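# Unscrew bottle cap, lay it flat, bottle upright

## Task

Twist the cap off the bottle and leave the cap lying flat on the table top, with the bottle still standing upright. Both must stay that way on their own, not because the robot holds them. Finally open the hands and pull the arms away.

## Robot and tools

Robot: two arms, left_arm (on the +y side) and right_arm. Each carries an identical five-finger right hand, so the hands are not mirrored: every number and axis means the same on both.

Scene frame: origin on the table top midway between the arms, +x out over the table, +z up. The result's state line gives each hand point's position (m), orientation quaternion (w,x,y,z) and linear/angular velocities in this frame. Printed positions can be slightly off, worse at long reach.

Hand point: a spot 0.05 m in front of the palm, where index pad and thumb tip meet in a pinch. Its own axes: +z along the straightened fingers, +y out of the palm, +x across the palm toward the little finger. Straight fingers extend 0.06-0.07 m past it along +z. Sideways the hand spans 0.08 m on the little-finger side and 0.02 m (thumb folded in front) to 0.09 m on the thumb side. A rigid wrist bracket on the little-finger side sticks out 0.03 m beyond the point along +y and 0.11 m across the palm; it can collide. Tilting about x or y shifts the point a little.

execute_actions: "actions" is a list of at most one item. Empty list: just report state. {"rows": [...], "steps": n}: up to 15 rows, steps 1-15 (default 15), each step 1/30 s; one row per step, last row reused if rows run out. {"steps": n} without rows: a wait of up to 300 steps, counted from the previous result. Optional "pictures" (true/false) controls camera images.

Row format (also used by move's "target"): one flat list of 28 numbers, each in [-1, 1], covering both arms even when only one moves. Positions 1-14 are left: dx, dy, dz, rx, ry, rz, then little, ring, middle, index, thumb_bend, thumb_turn, force_limit, speed. Positions 15-28 repeat this for right.

Arm numbers dx..rz are offsets, not poses. They are measured in the hand point's own axes from the pose shown in the latest result that includes it (from the current pose if no such result exists yet in this scene, and for any second or later call within one reply). Every row uses that same base; rows do not accumulate. Scale: 1.0 = 0.6 m of travel or 180 degrees; rx, ry, rz form one rotation vector. All-zero offsets return the arm to the base pose rather than holding still. Each control step the command is clipped to 100 mm and 16 degrees from the measured pose; arms are smoothed and lag about 0.17 s, so check the reported pose after big moves and send the remainder. If position and orientation conflict, position wins.

Hand numbers are absolute targets. Fingers and thumb_bend: +1 straight, -1 fully curled. thumb_turn: +1 beside the palm, -1 across in front of it. A pinch is roughly index -0.22, thumb_bend -0.75, thumb_turn -0.57. force_limit maps -1..+1 to about 0..10 N at the fingertip (0..15 N for both thumb motors) and only limits closing. speed maps -1..+1 from nearly stopped to full (whole travel in 0.6 s); close at -0.9 or slower for a soft grip. A whole-hand wrap fits objects 0.035-0.08 m wide with the thumb fully in front; turn the thumb before reaching the object. A motor moves only when its target changes by 0.01 or more, then locks. To leave a hand unchanged, resend its last eight numbers; if none were sent yet, send hand_measured plus hand_force_limit and hand_speed. Loosen by sending targets more open than hand_measured.

move: "target" is one 28-number row as above (same offset rules). Each hand point travels a straight line, all finishing together, 0.5-10 s. "speed" 0.002-0.5 m/s (default 0.25), rotation up to twice that in rad/s. "stop_force" 13-80 N (one value for both arms, unavailable in the first 0.2 s) ends an arm's path when its wrist sensor feels that much extra push against the motion; use it only with slow, non-rotating moves, and omit it when backing away from a contact. Paths ignore obstacles and the other arm. The "move:" line reports the ending (done, off_target, moving, held, fault, contact) and limits (paced = command clipped, held = some steps blocked), plus each point's distance from its target.

wait: "seconds" 0-10, sends nothing new. zoom_image: "camera" (cam_head_left, cam_head_right, cam_high, cam_left_wrist, cam_right_wrist) and "region" [x0, y0, x1, y1] in pixels, at most 504x504. Head and high images are 896x504, wrist images 616x616. show_instructions: shows the reference pages. finished_scene: pass the current scene number; irreversible.

Other result lines: hand_measured, hand_stopped_by (moving, target, force, stalled, fault) and hand_load_n (positive = finger pushed open), six values in motor order; a grip lost shows as loads near 0. Wrist force/torque per arm in the end effector's axes (offset up to ~5.5 N, noise ~3.4 N, saturates ~100 N; "no reading" is normal early). "pose unreachable" and HELD mean a clearance check altered or blocked commands. "Hand target" shows where each arm is being driven.

Avoid: arms hitting or pressing each other; pushing a stiff arm even slightly past a firm contact; joint torque over limits (wrist joints 50.7 N m, elbow 141, shoulder 310) or 150 N outside force, either of which freezes the arm for 10 s; long heavy holds (MOTOR HOT from 70 °C, brakes at 85 °C); dropping, slamming, or knocking anything off the table. Loose items can occasionally get nudged by outside pushes.

Each tool is called after "Call:" by a JSON object that holds its "fn" and its "kwargs".

Reference images:

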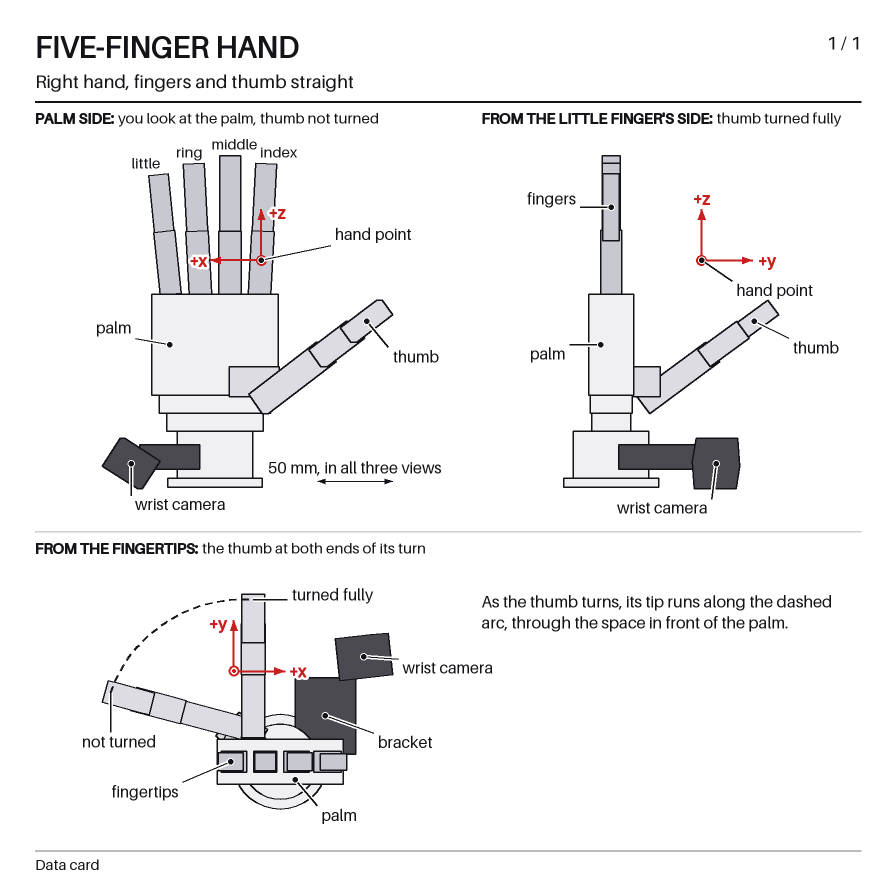

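## Session

Call:
{"fn": "execute_actions", "kwargs": {"actions": []}}

Scene clock: 0.00 s of 8400.00 s.
left_arm: end_effector_position=(-0.0468, +1.2178, +0.5557) hand_measured=(+1.000, +1.000, +1.000, +1.000, +1.000, +1.000) hand_load_n=(+0.0, +0.0, +0.0, +0.0, +0.0, +0.0) hand_stopped_by=(target, target, target, target, target, target) hand_force_limit=0.00 hand_speed=-0.80 end_effector_quat_wxyz=(-0.014, -0.707, +0.706, +0.031) end_effector_velocity=(+0.001, +0.000, -0.000) end_effector_angular_velocity=(-0.001, +0.000, -0.001) | right_arm: end_effector_position=(+0.1419, -1.0563, +0.6088) hand_measured=(+1.000, +1.000, +1.000, +1.000, +1.000, +1.000) hand_load_n=(+0.0, +0.0, +0.0, +0.0, +0.0, +0.0) hand_stopped_by=(target, target, target, target, target, target) hand_force_limit=0.00 hand_speed=-0.80 end_effector_quat_wxyz=(-0.003, +0.669, +0.743, -0.031) end_effector_velocity=(+0.000, -0.000, -0.000) end_effector_angular_velocity=(-0.000, -0.001, +0.002)
Joint positions: left_arm=[ 1.2   -1.445  1.392  1.615  1.504 -1.787] | right_arm=[-1.866 -1.497  1.335  1.679  1.603 -1.967]
Joint velocities: left_arm=[-0.002  0.001  0.    -0.    -0.    -0.   ] | right_arm=[-0.     0.     0.    -0.    -0.001 -0.002]
Wrist force (N, on the end effector, along its own x y z axes, offset not removed): no reading
Wrist torque (N m, same axes, about the end effector's origin, offset not removed): no reading
Hand target (left_arm): -0.047, +1.218, +0.556; +0.014, +0.707, -0.706, -0.031
Hand target (right_arm): +0.142, -1.056, +0.609; -0.003, +0.669, +0.743, -0.031

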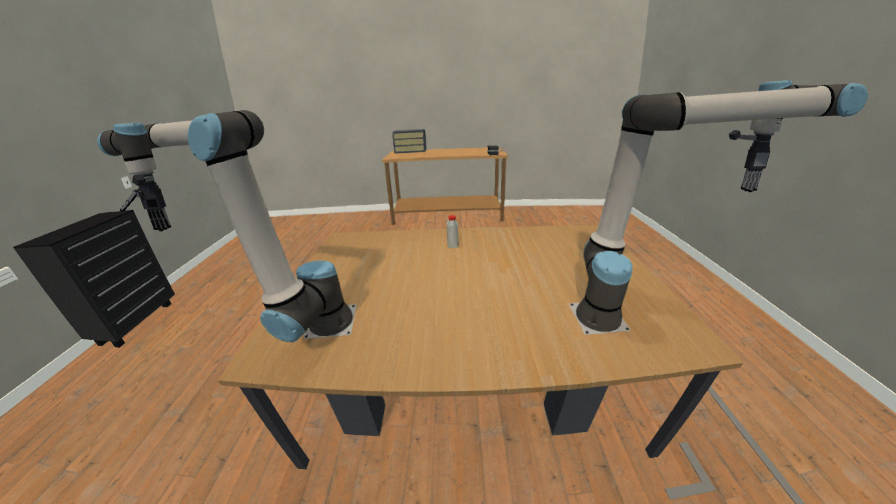

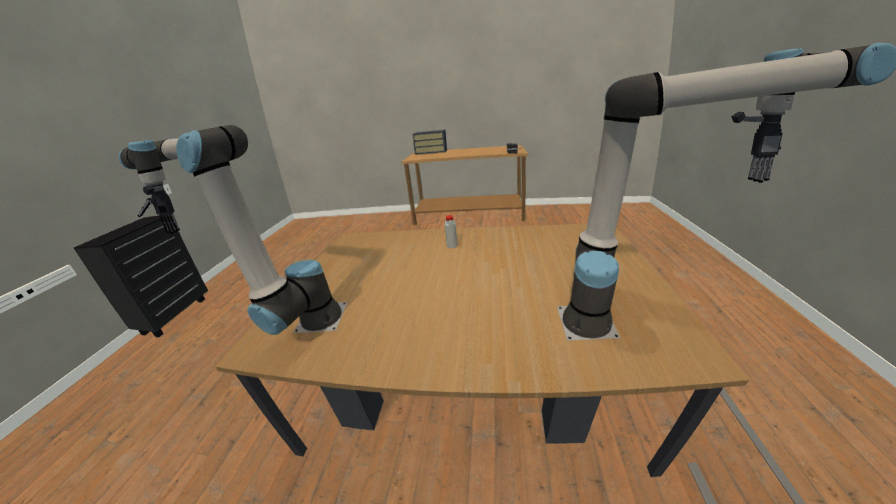

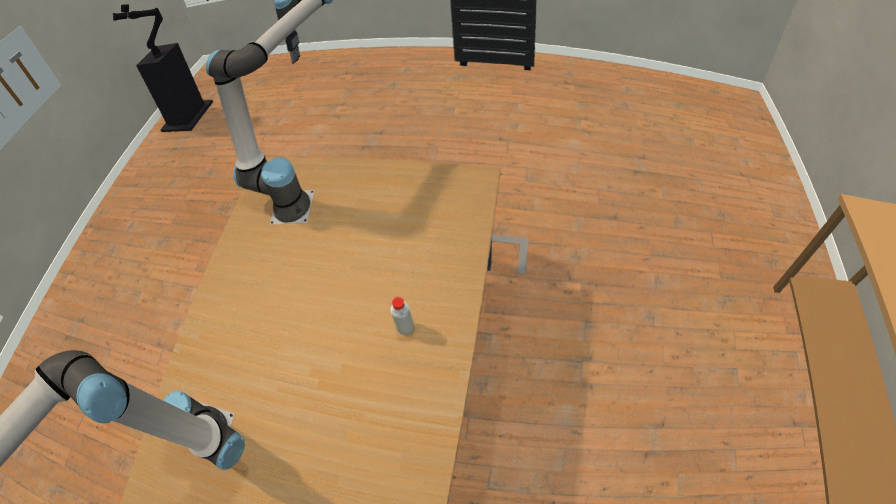

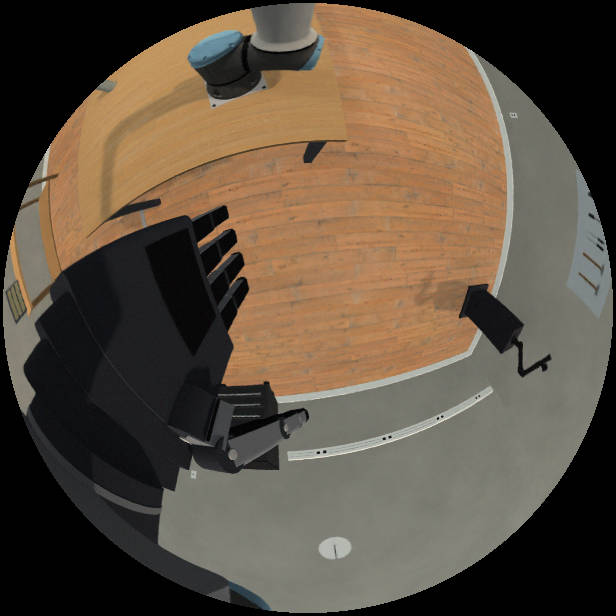

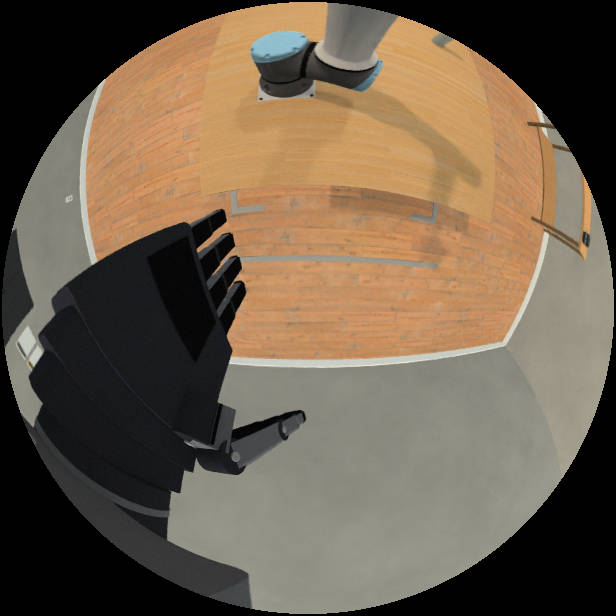

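Call:
{"fn": "zoom_image", "kwargs": {"camera": "cam_high", "region": [340, 260, 470, 360]}}

Call:
{"fn": "zoom_image", "kwargs": {"camera": "cam_head_left", "region": [400, 200, 500, 270]}}

Region (340, 260, 470, 360) of cam_high's 896x504 image, scaled by 3.877, with more detail than that image has; it fills the top 388 rows of this view, and the rest is white.

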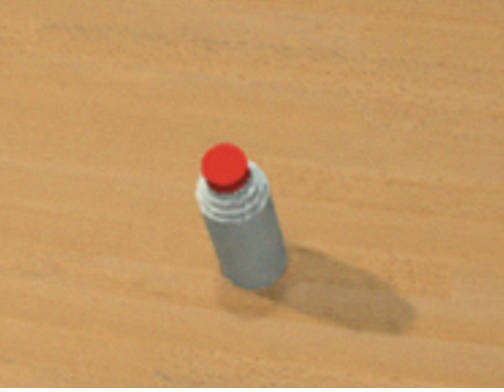

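Region (400, 200, 500, 270) of cam_head_left's 896x504 image, scaled by 5.040, with more detail than that image has; it fills the top 353 rows of this view, and the rest is white.

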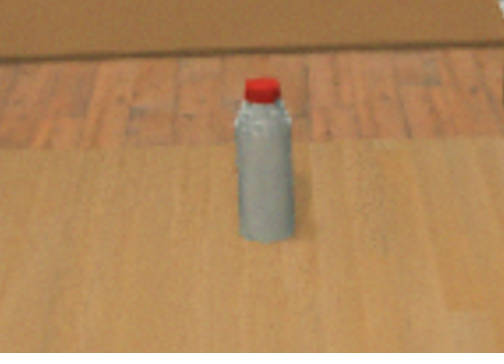

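Call:
{"fn": "move", "kwargs": {"target": [0.58,-0.95,0,0,0,-0.25,1,1,1,1,1,-1,0,0.5,0.5,0.77,0,0,0,0,1,1,1,1,1,-1,0,0.5], "speed": 0.3}}

Scene clock: 43.33 s of 8400.00 s.
left_arm: end_effector_position=(+0.5217, +0.8709, +0.5118) hand_measured=(+1.000, +1.000, +1.000, +1.000, +1.000, -1.000) hand_load_n=(+0.0, +0.0, +0.0, +0.0, +0.0, +0.0) hand_stopped_by=(target, target, target, target, target, target) hand_force_limit=0.00 hand_speed=0.50 end_effector_quat_wxyz=(+0.001, +0.924, -0.382, -0.034) end_effector_velocity=(+0.003, -0.001, -0.000) end_effector_angular_velocity=(+0.001, +0.002, +0.003) | right_arm: end_effector_position=(+0.5683, -0.7101, +0.5742) hand_measured=(+1.000, +1.000, +1.000, +1.000, +1.000, -1.000) hand_load_n=(+0.0, +0.0, +0.0, +0.0, +0.0, +0.0) hand_stopped_by=(target, target, target, target, target, target) hand_force_limit=0.00 hand_speed=0.50 end_effector_quat_wxyz=(-0.003, +0.669, +0.743, -0.031) end_effector_velocity=(+0.002, +0.001, -0.000) end_effector_angular_velocity=(-0.000, +0.001, -0.001)
Joint positions: left_arm=[-0.    -1.411  1.443  1.599  1.536 -3.774] | right_arm=[-0.737 -1.567  1.482  1.662  1.632 -0.837]
Joint velocities: left_arm=[-0.002  0.004 -0.003  0.001 -0.001 -0.006] | right_arm=[ 0.005  0.003 -0.003  0.001  0.001  0.007]
Wrist force (N, on the end effector, along its own x y z axes, offset not removed): left_arm=[2.5 0.9 0.2] | right_arm=[1.1 0.2 -2.7]
Wrist torque (N m, same axes, about the end effector's origin, offset not removed): left_arm=[0.37 -0.24 0.50] | right_arm=[-0.07 0.00 -0.02]
Hand target (left_arm): +0.522, +0.871, +0.512; +0.001, +0.924, -0.382, -0.035
Hand target (right_arm): +0.569, -0.710, +0.574; -0.003, +0.669, +0.743, -0.031
Off the commanded pose (left_arm): 0.001 m, 0 deg.
Off the commanded pose (right_arm): 0.001 m, 0 deg.
After step 90, 37.37 s passed at rest.
move: done

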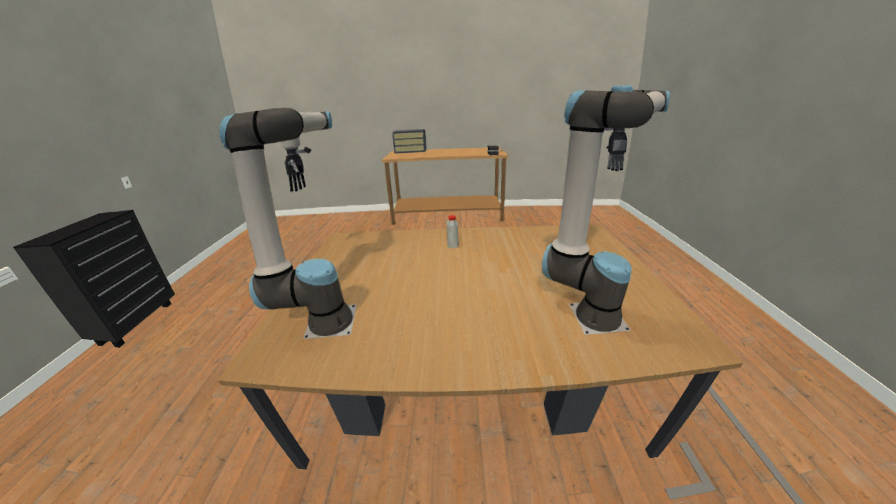

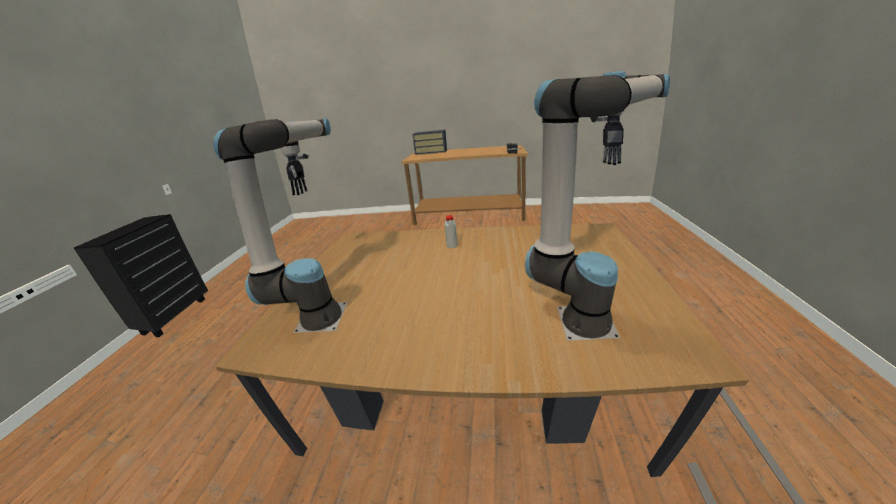

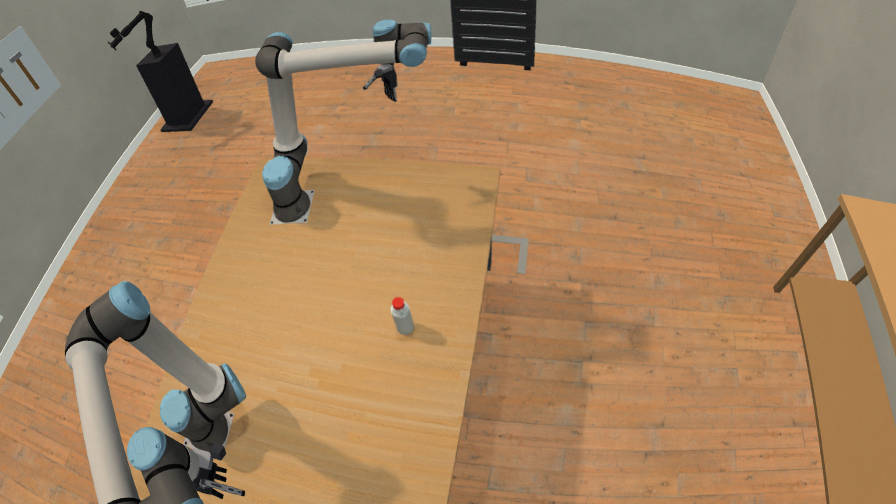

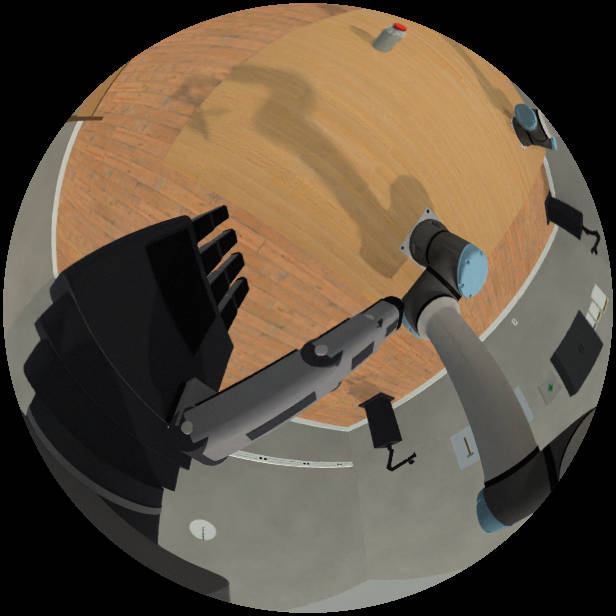

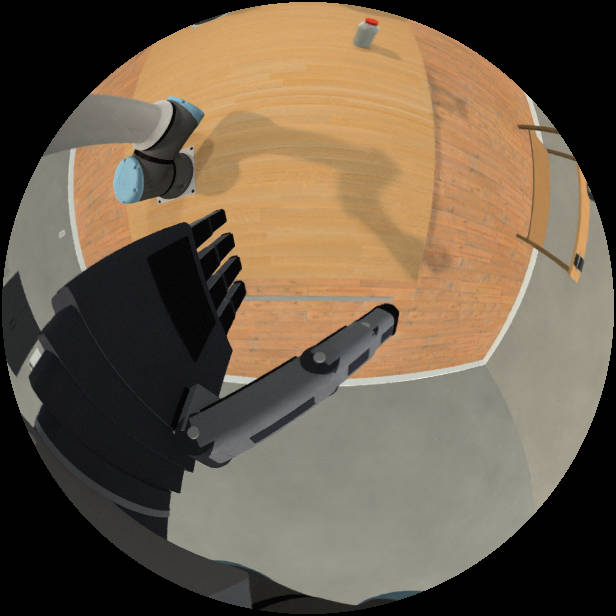

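Call:
{"fn": "move", "kwargs": {"target": [0.757,0.485,0.40,0,0.52,0,1,1,1,1,1,-1,0,0.5,0.76,0.17,0.17,0,0,0.78,1,1,1,1,1,-1,0,0.5], "speed": 0.3}}

Scene clock: 59.83 s of 8400.00 s.
left_arm: end_effector_position=(+0.6212, +0.3506, +0.2520) hand_measured=(+1.000, +1.000, +1.000, +1.000, +1.000, -1.000) hand_load_n=(+0.0, +0.0, +0.0, +0.0, +0.0, +0.0) hand_stopped_by=(target, target, target, target, target, target) hand_force_limit=0.00 hand_speed=0.50 end_effector_quat_wxyz=(+0.279, +0.658, -0.261, +0.649) end_effector_velocity=(+0.000, -0.002, -0.001) end_effector_angular_velocity=(-0.005, -0.006, -0.000) | right_arm: end_effector_position=(+0.6162, -0.2508, +0.4508) hand_measured=(+1.000, +1.000, +1.000, +1.000, +1.000, -1.000) hand_load_n=(+0.0, +0.0, +0.0, +0.0, +0.0, +0.0) hand_stopped_by=(target, target, target, target, target, target) hand_force_limit=0.00 hand_speed=0.50 end_effector_quat_wxyz=(+0.027, +0.926, -0.377, -0.014) end_effector_velocity=(-0.000, +0.001, +0.001) end_effector_angular_velocity=(-0.001, -0.001, -0.010)
Joint positions: left_arm=[-0.736 -1.686  2.432 -0.745  1.775 -4.74 ] | right_arm=[ 0.163 -1.21   1.292  1.541  1.602  2.513]
Joint velocities: left_arm=[-0.005  0.005  0.004 -0.017 -0.005 -0.001] | right_arm=[ 0.002 -0.    -0.001  0.     0.001  0.011]
Wrist force (N, on the end effector, along its own x y z axes, offset not removed): left_arm=[0.2 2.1 -0.1] | right_arm=[-1.3 2.3 -3.6]
Wrist torque (N m, same axes, about the end effector's origin, offset not removed): left_arm=[0.64 0.23 0.35] | right_arm=[0.35 0.31 -0.08]
Hand target (left_arm): +0.621, +0.350, +0.252; +0.279, +0.657, -0.261, +0.650
Hand target (right_arm): +0.616, -0.251, +0.451; +0.027, +0.925, -0.378, -0.014
Off the commanded pose (left_arm): 0.000 m, 0 deg.
Off the commanded pose (right_arm): 0.001 m, 0 deg.
After step 90, 8.73 s passed at rest.
move: done

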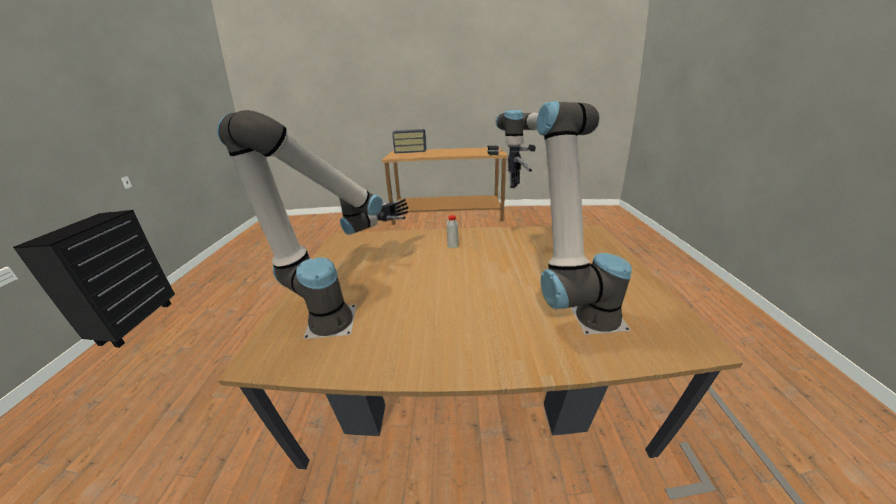

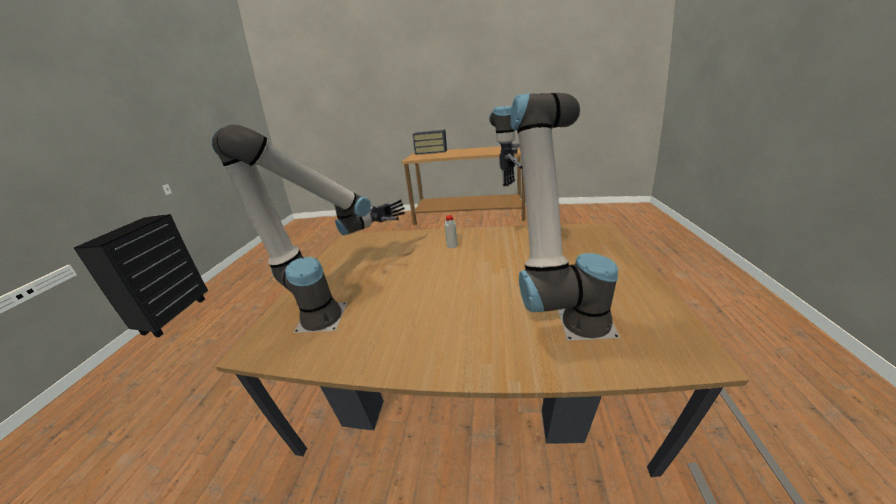

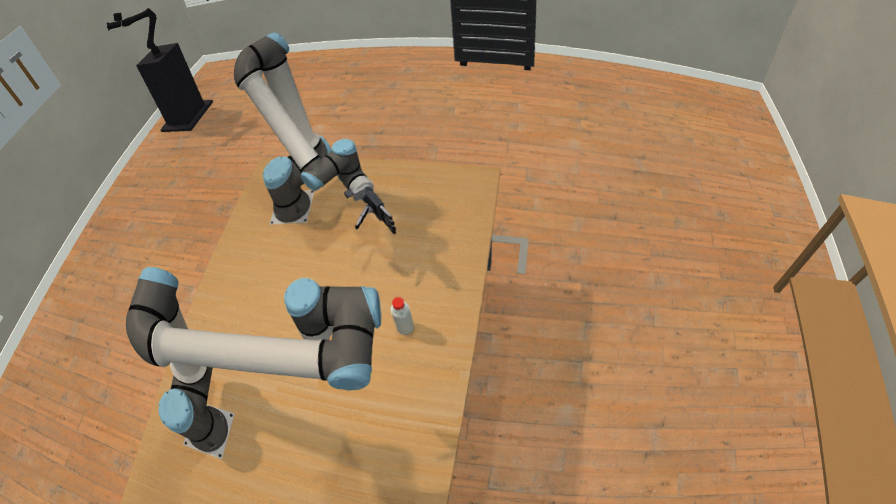

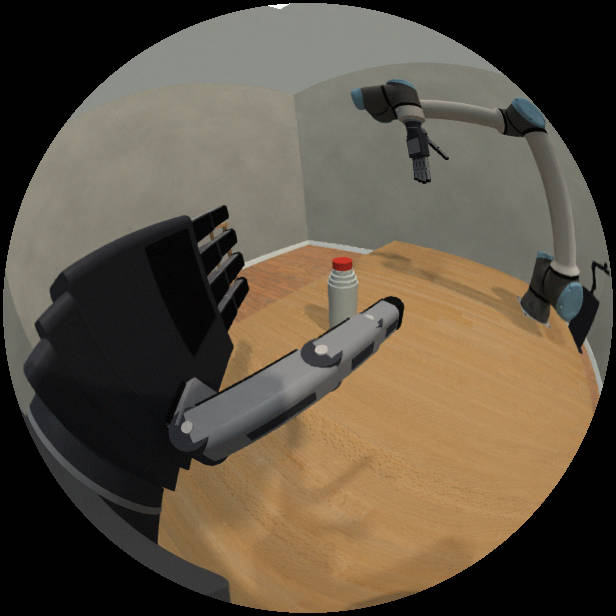

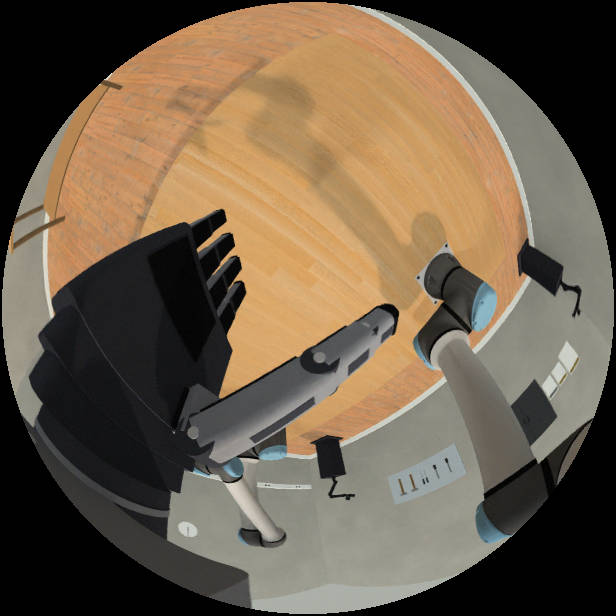

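Call:
{"fn": "move", "kwargs": {"target": [-0.32,0.17,0.12,0,0,0.009,1,1,1,1,1,-1,0,0.5,0,-0.1,0.1,0.24,0,0,-1,-1,0.3,0.3,0.3,-0.8,0,0.5], "speed": 0.15}}

Scene clock: 71.37 s of 8400.00 s.
left_arm: end_effector_position=(+0.5964, +0.2244, +0.0634) hand_measured=(+1.000, +1.000, +1.000, +1.000, +1.000, -1.000) hand_load_n=(+0.0, +0.0, +0.0, +0.0, +0.0, +0.0) hand_stopped_by=(target, target, target, target, target, target) hand_force_limit=0.00 hand_speed=0.50 end_effector_quat_wxyz=(+0.270, +0.654, -0.271, +0.653) end_effector_velocity=(+0.000, -0.001, -0.002) end_effector_angular_velocity=(-0.000, -0.001, +0.000) | right_arm: end_effector_position=(+0.6551, -0.2105, +0.3874) hand_measured=(-1.000, -1.000, +0.300, +0.300, +0.300, -0.800) hand_load_n=(+0.0, +0.0, +0.0, +0.0, +0.0, +0.0) hand_stopped_by=(target, target, target, target, target, target) hand_force_limit=0.00 hand_speed=0.50 end_effector_quat_wxyz=(-0.315, +0.871, -0.356, +0.125) end_effector_velocity=(+0.000, +0.001, -0.001) end_effector_angular_velocity=(+0.007, -0.005, +0.000)
Joint positions: left_arm=[-1.049 -1.246  2.522 -1.275  1.461 -4.712] | right_arm=[ 0.007 -1.458  1.63   0.872  1.099  2.486]
Joint velocities: left_arm=[-0.002  0.005 -0.001 -0.006 -0.003  0.001] | right_arm=[-0.002 -0.002  0.006 -0.009 -0.007  0.001]
Wrist force (N, on the end effector, along its own x y z axes, offset not removed): left_arm=[1.4 1.8 0.6] | right_arm=[-0.1 0.3 0.0]
Wrist torque (N m, same axes, about the end effector's origin, offset not removed): left_arm=[0.53 -0.04 0.44] | right_arm=[-0.21 0.09 -0.12]
Hand target (left_arm): +0.596, +0.224, +0.063; +0.270, +0.654, -0.271, +0.653
Hand target (right_arm): +0.655, -0.210, +0.387; -0.316, +0.871, -0.356, +0.126
Off the commanded pose (left_arm): 0.001 m, 0 deg.
Off the commanded pose (right_arm): 0.000 m, 0 deg.
After step 90, 5.47 s passed at rest.
move: done

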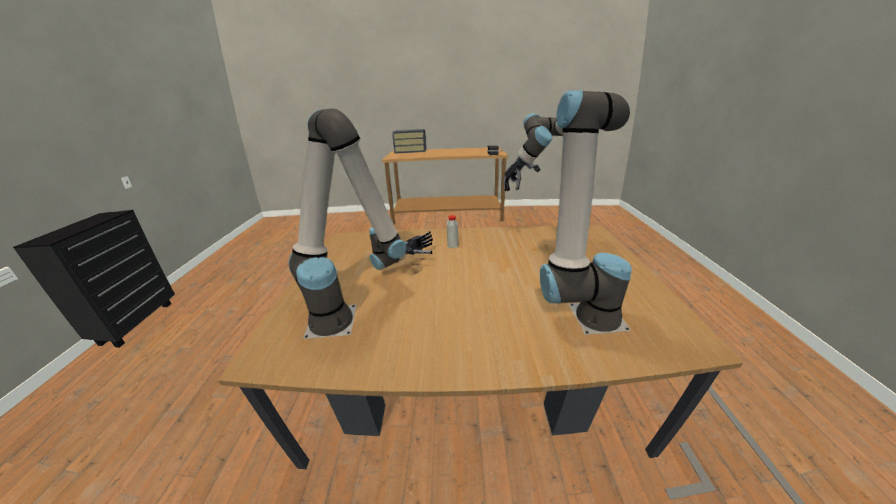

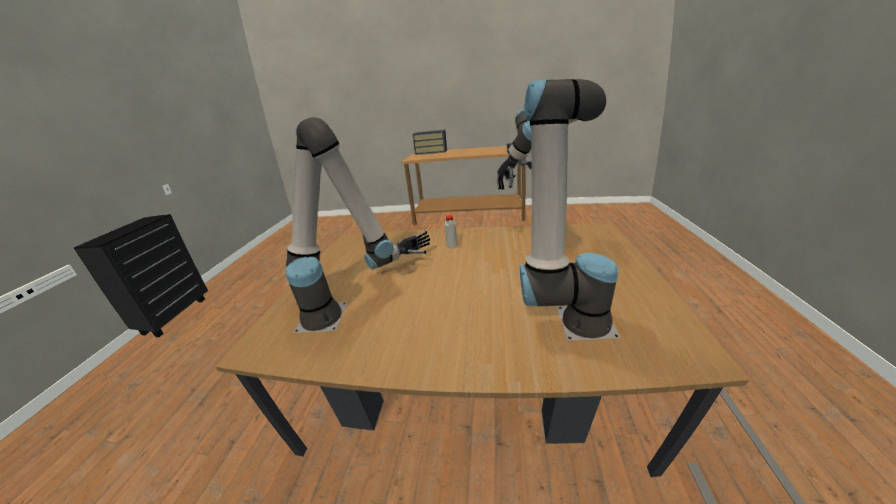

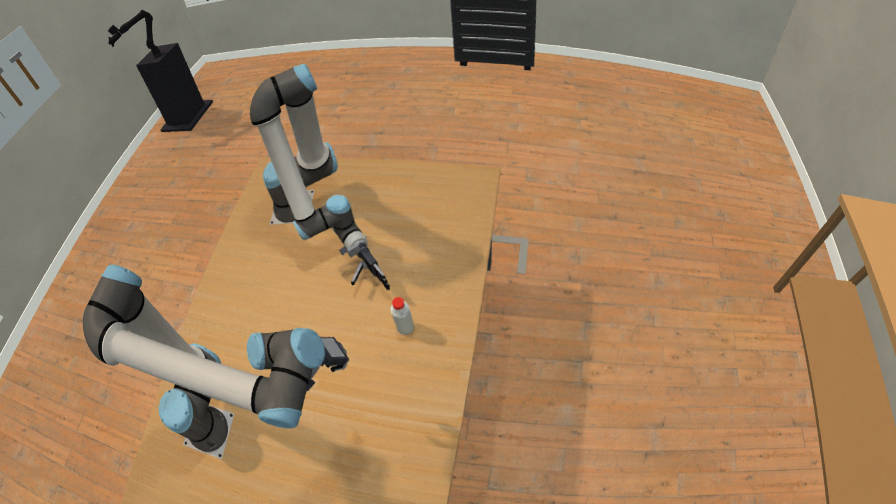

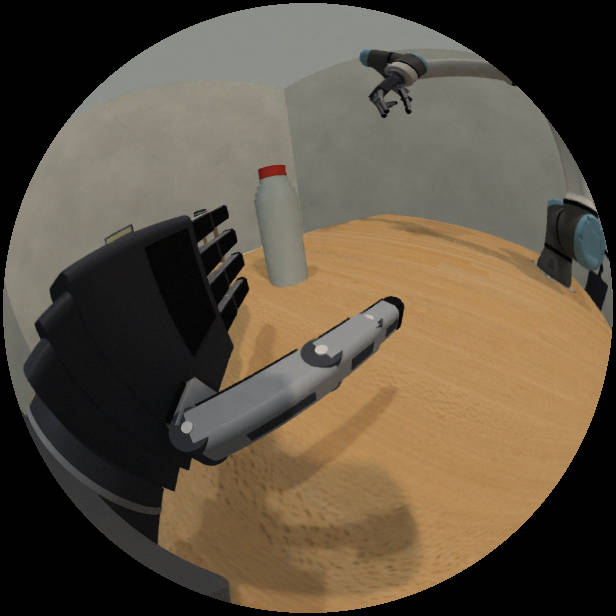

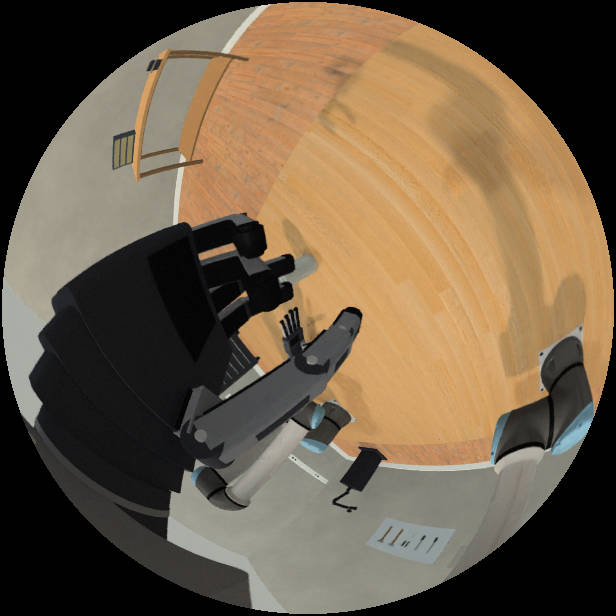

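Call:
{"fn": "move", "kwargs": {"target": [-0.015,0,0.13,0,0,0,1,1,1,1,1,-1,0,0.5,0,0,0,0,0,0,-1,-1,0.3,0.3,0.3,-0.8,0,0.5], "speed": 0.1}}

Call:
{"fn": "zoom_image", "kwargs": {"camera": "cam_high", "region": [320, 230, 460, 360]}}

Call:
{"fn": "zoom_image", "kwargs": {"camera": "cam_left_wrist", "region": [340, 20, 480, 140]}}

Scene clock: 84.90 s of 8400.00 s.
left_arm: end_effector_position=(+0.6513, +0.1696, +0.0544) hand_measured=(+1.000, +1.000, +1.000, +1.000, +1.000, -1.000) hand_load_n=(+0.0, +0.0, +0.0, +0.0, +0.0, +0.0) hand_stopped_by=(target, target, target, target, target, target) hand_force_limit=0.00 hand_speed=0.50 end_effector_quat_wxyz=(+0.270, +0.654, -0.271, +0.653) end_effector_velocity=(+0.003, -0.002, -0.002) end_effector_angular_velocity=(+0.001, +0.002, +0.002) | right_arm: end_effector_position=(+0.6551, -0.2105, +0.3874) hand_measured=(-1.000, -1.000, +0.300, +0.300, +0.300, -0.800) hand_load_n=(+0.0, +0.0, +0.0, +0.0, +0.0, +0.0) hand_stopped_by=(target, target, target, target, target, target) hand_force_limit=0.00 hand_speed=0.50 end_effector_quat_wxyz=(-0.315, +0.871, -0.356, +0.125) end_effector_velocity=(+0.000, +0.000, +0.000) end_effector_angular_velocity=(+0.000, +0.000, +0.000)
Joint positions: left_arm=[-1.03  -1.159  2.378 -1.218  1.48  -4.712] | right_arm=[ 0.007 -1.458  1.63   0.872  1.099  2.486]
Joint velocities: left_arm=[ 0.001  0.006 -0.006  0.002 -0.    -0.   ] | right_arm=[-0.     0.001 -0.001  0.    -0.     0.   ]
Wrist force (N, on the end effector, along its own x y z axes, offset not removed): left_arm=[0.9 1.0 1.4] | right_arm=[-0.8 2.1 -1.1]
Wrist torque (N m, same axes, about the end effector's origin, offset not removed): left_arm=[0.37 0.04 0.31] | right_arm=[0.17 0.17 -0.09]
Hand target (left_arm): +0.652, +0.169, +0.054; +0.270, +0.654, -0.271, +0.653
Hand target (right_arm): +0.655, -0.210, +0.387; -0.315, +0.871, -0.356, +0.125
Off the commanded pose (left_arm): 0.000 m, 0 deg.
Off the commanded pose (right_arm): 0.000 m, 0 deg.
After step 90, 9.23 s passed at rest.
move: done

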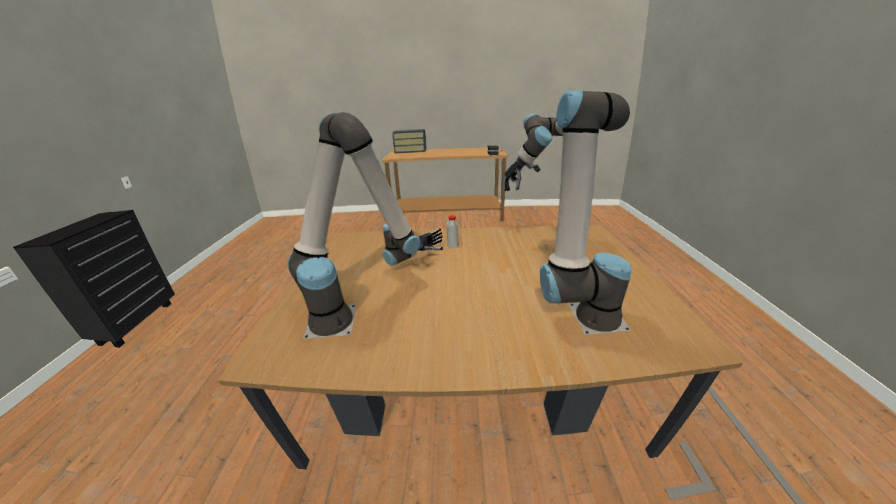

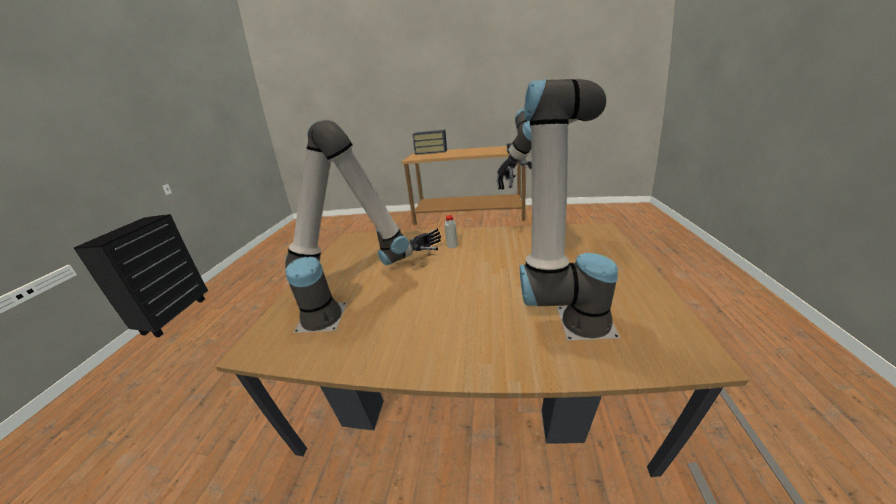

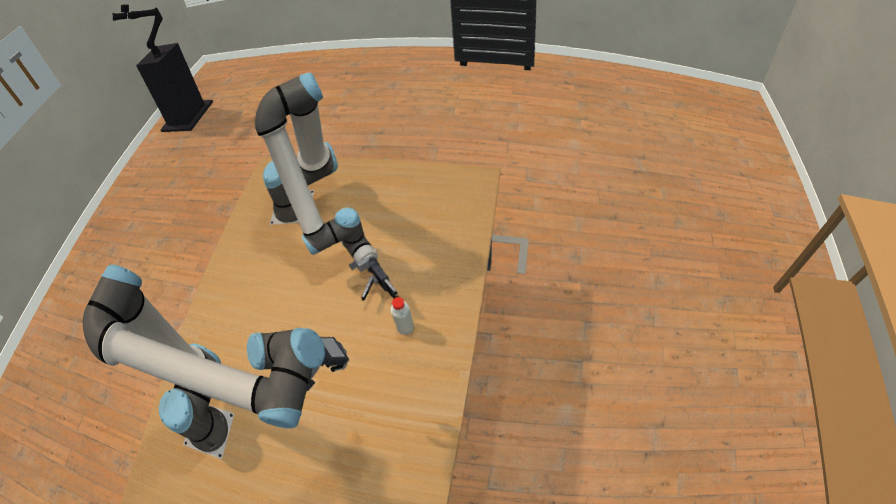

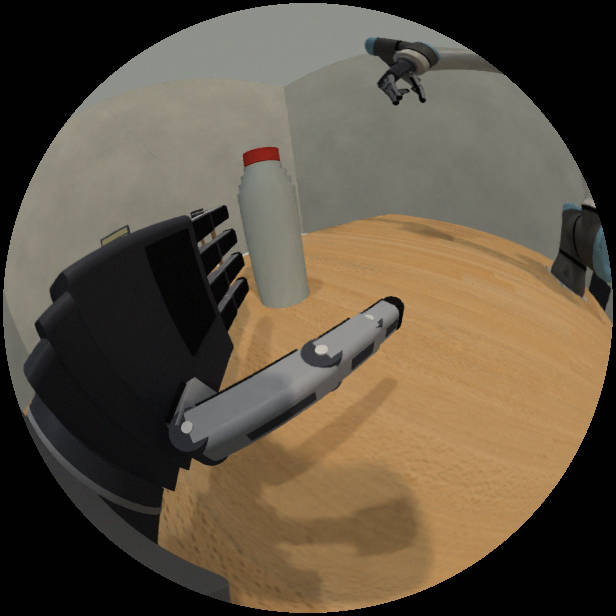

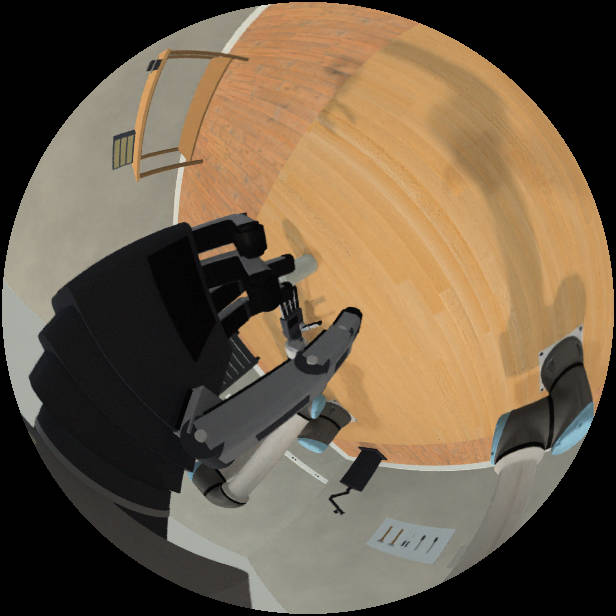

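Region (320, 230, 460, 360) of cam_high's 896x504 image, scaled by 3.600, with more detail than that image has; it fills the top 468 rows of this view, and the rest is white.

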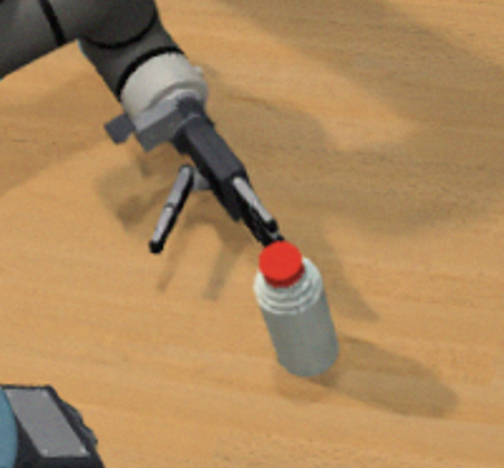

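Region (340, 20, 480, 140) of cam_left_wrist's 616x616 image, scaled by 3.600, with more detail than that image has; it fills the top 432 rows of this view, and the rest is white.

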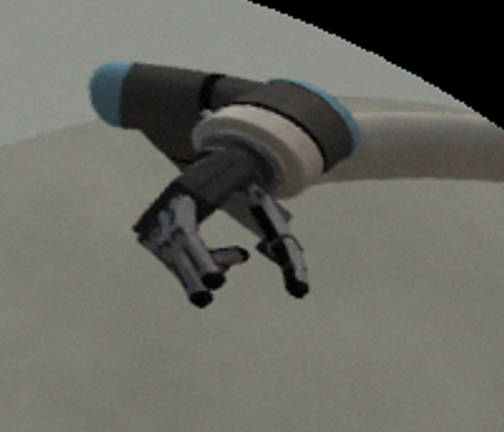

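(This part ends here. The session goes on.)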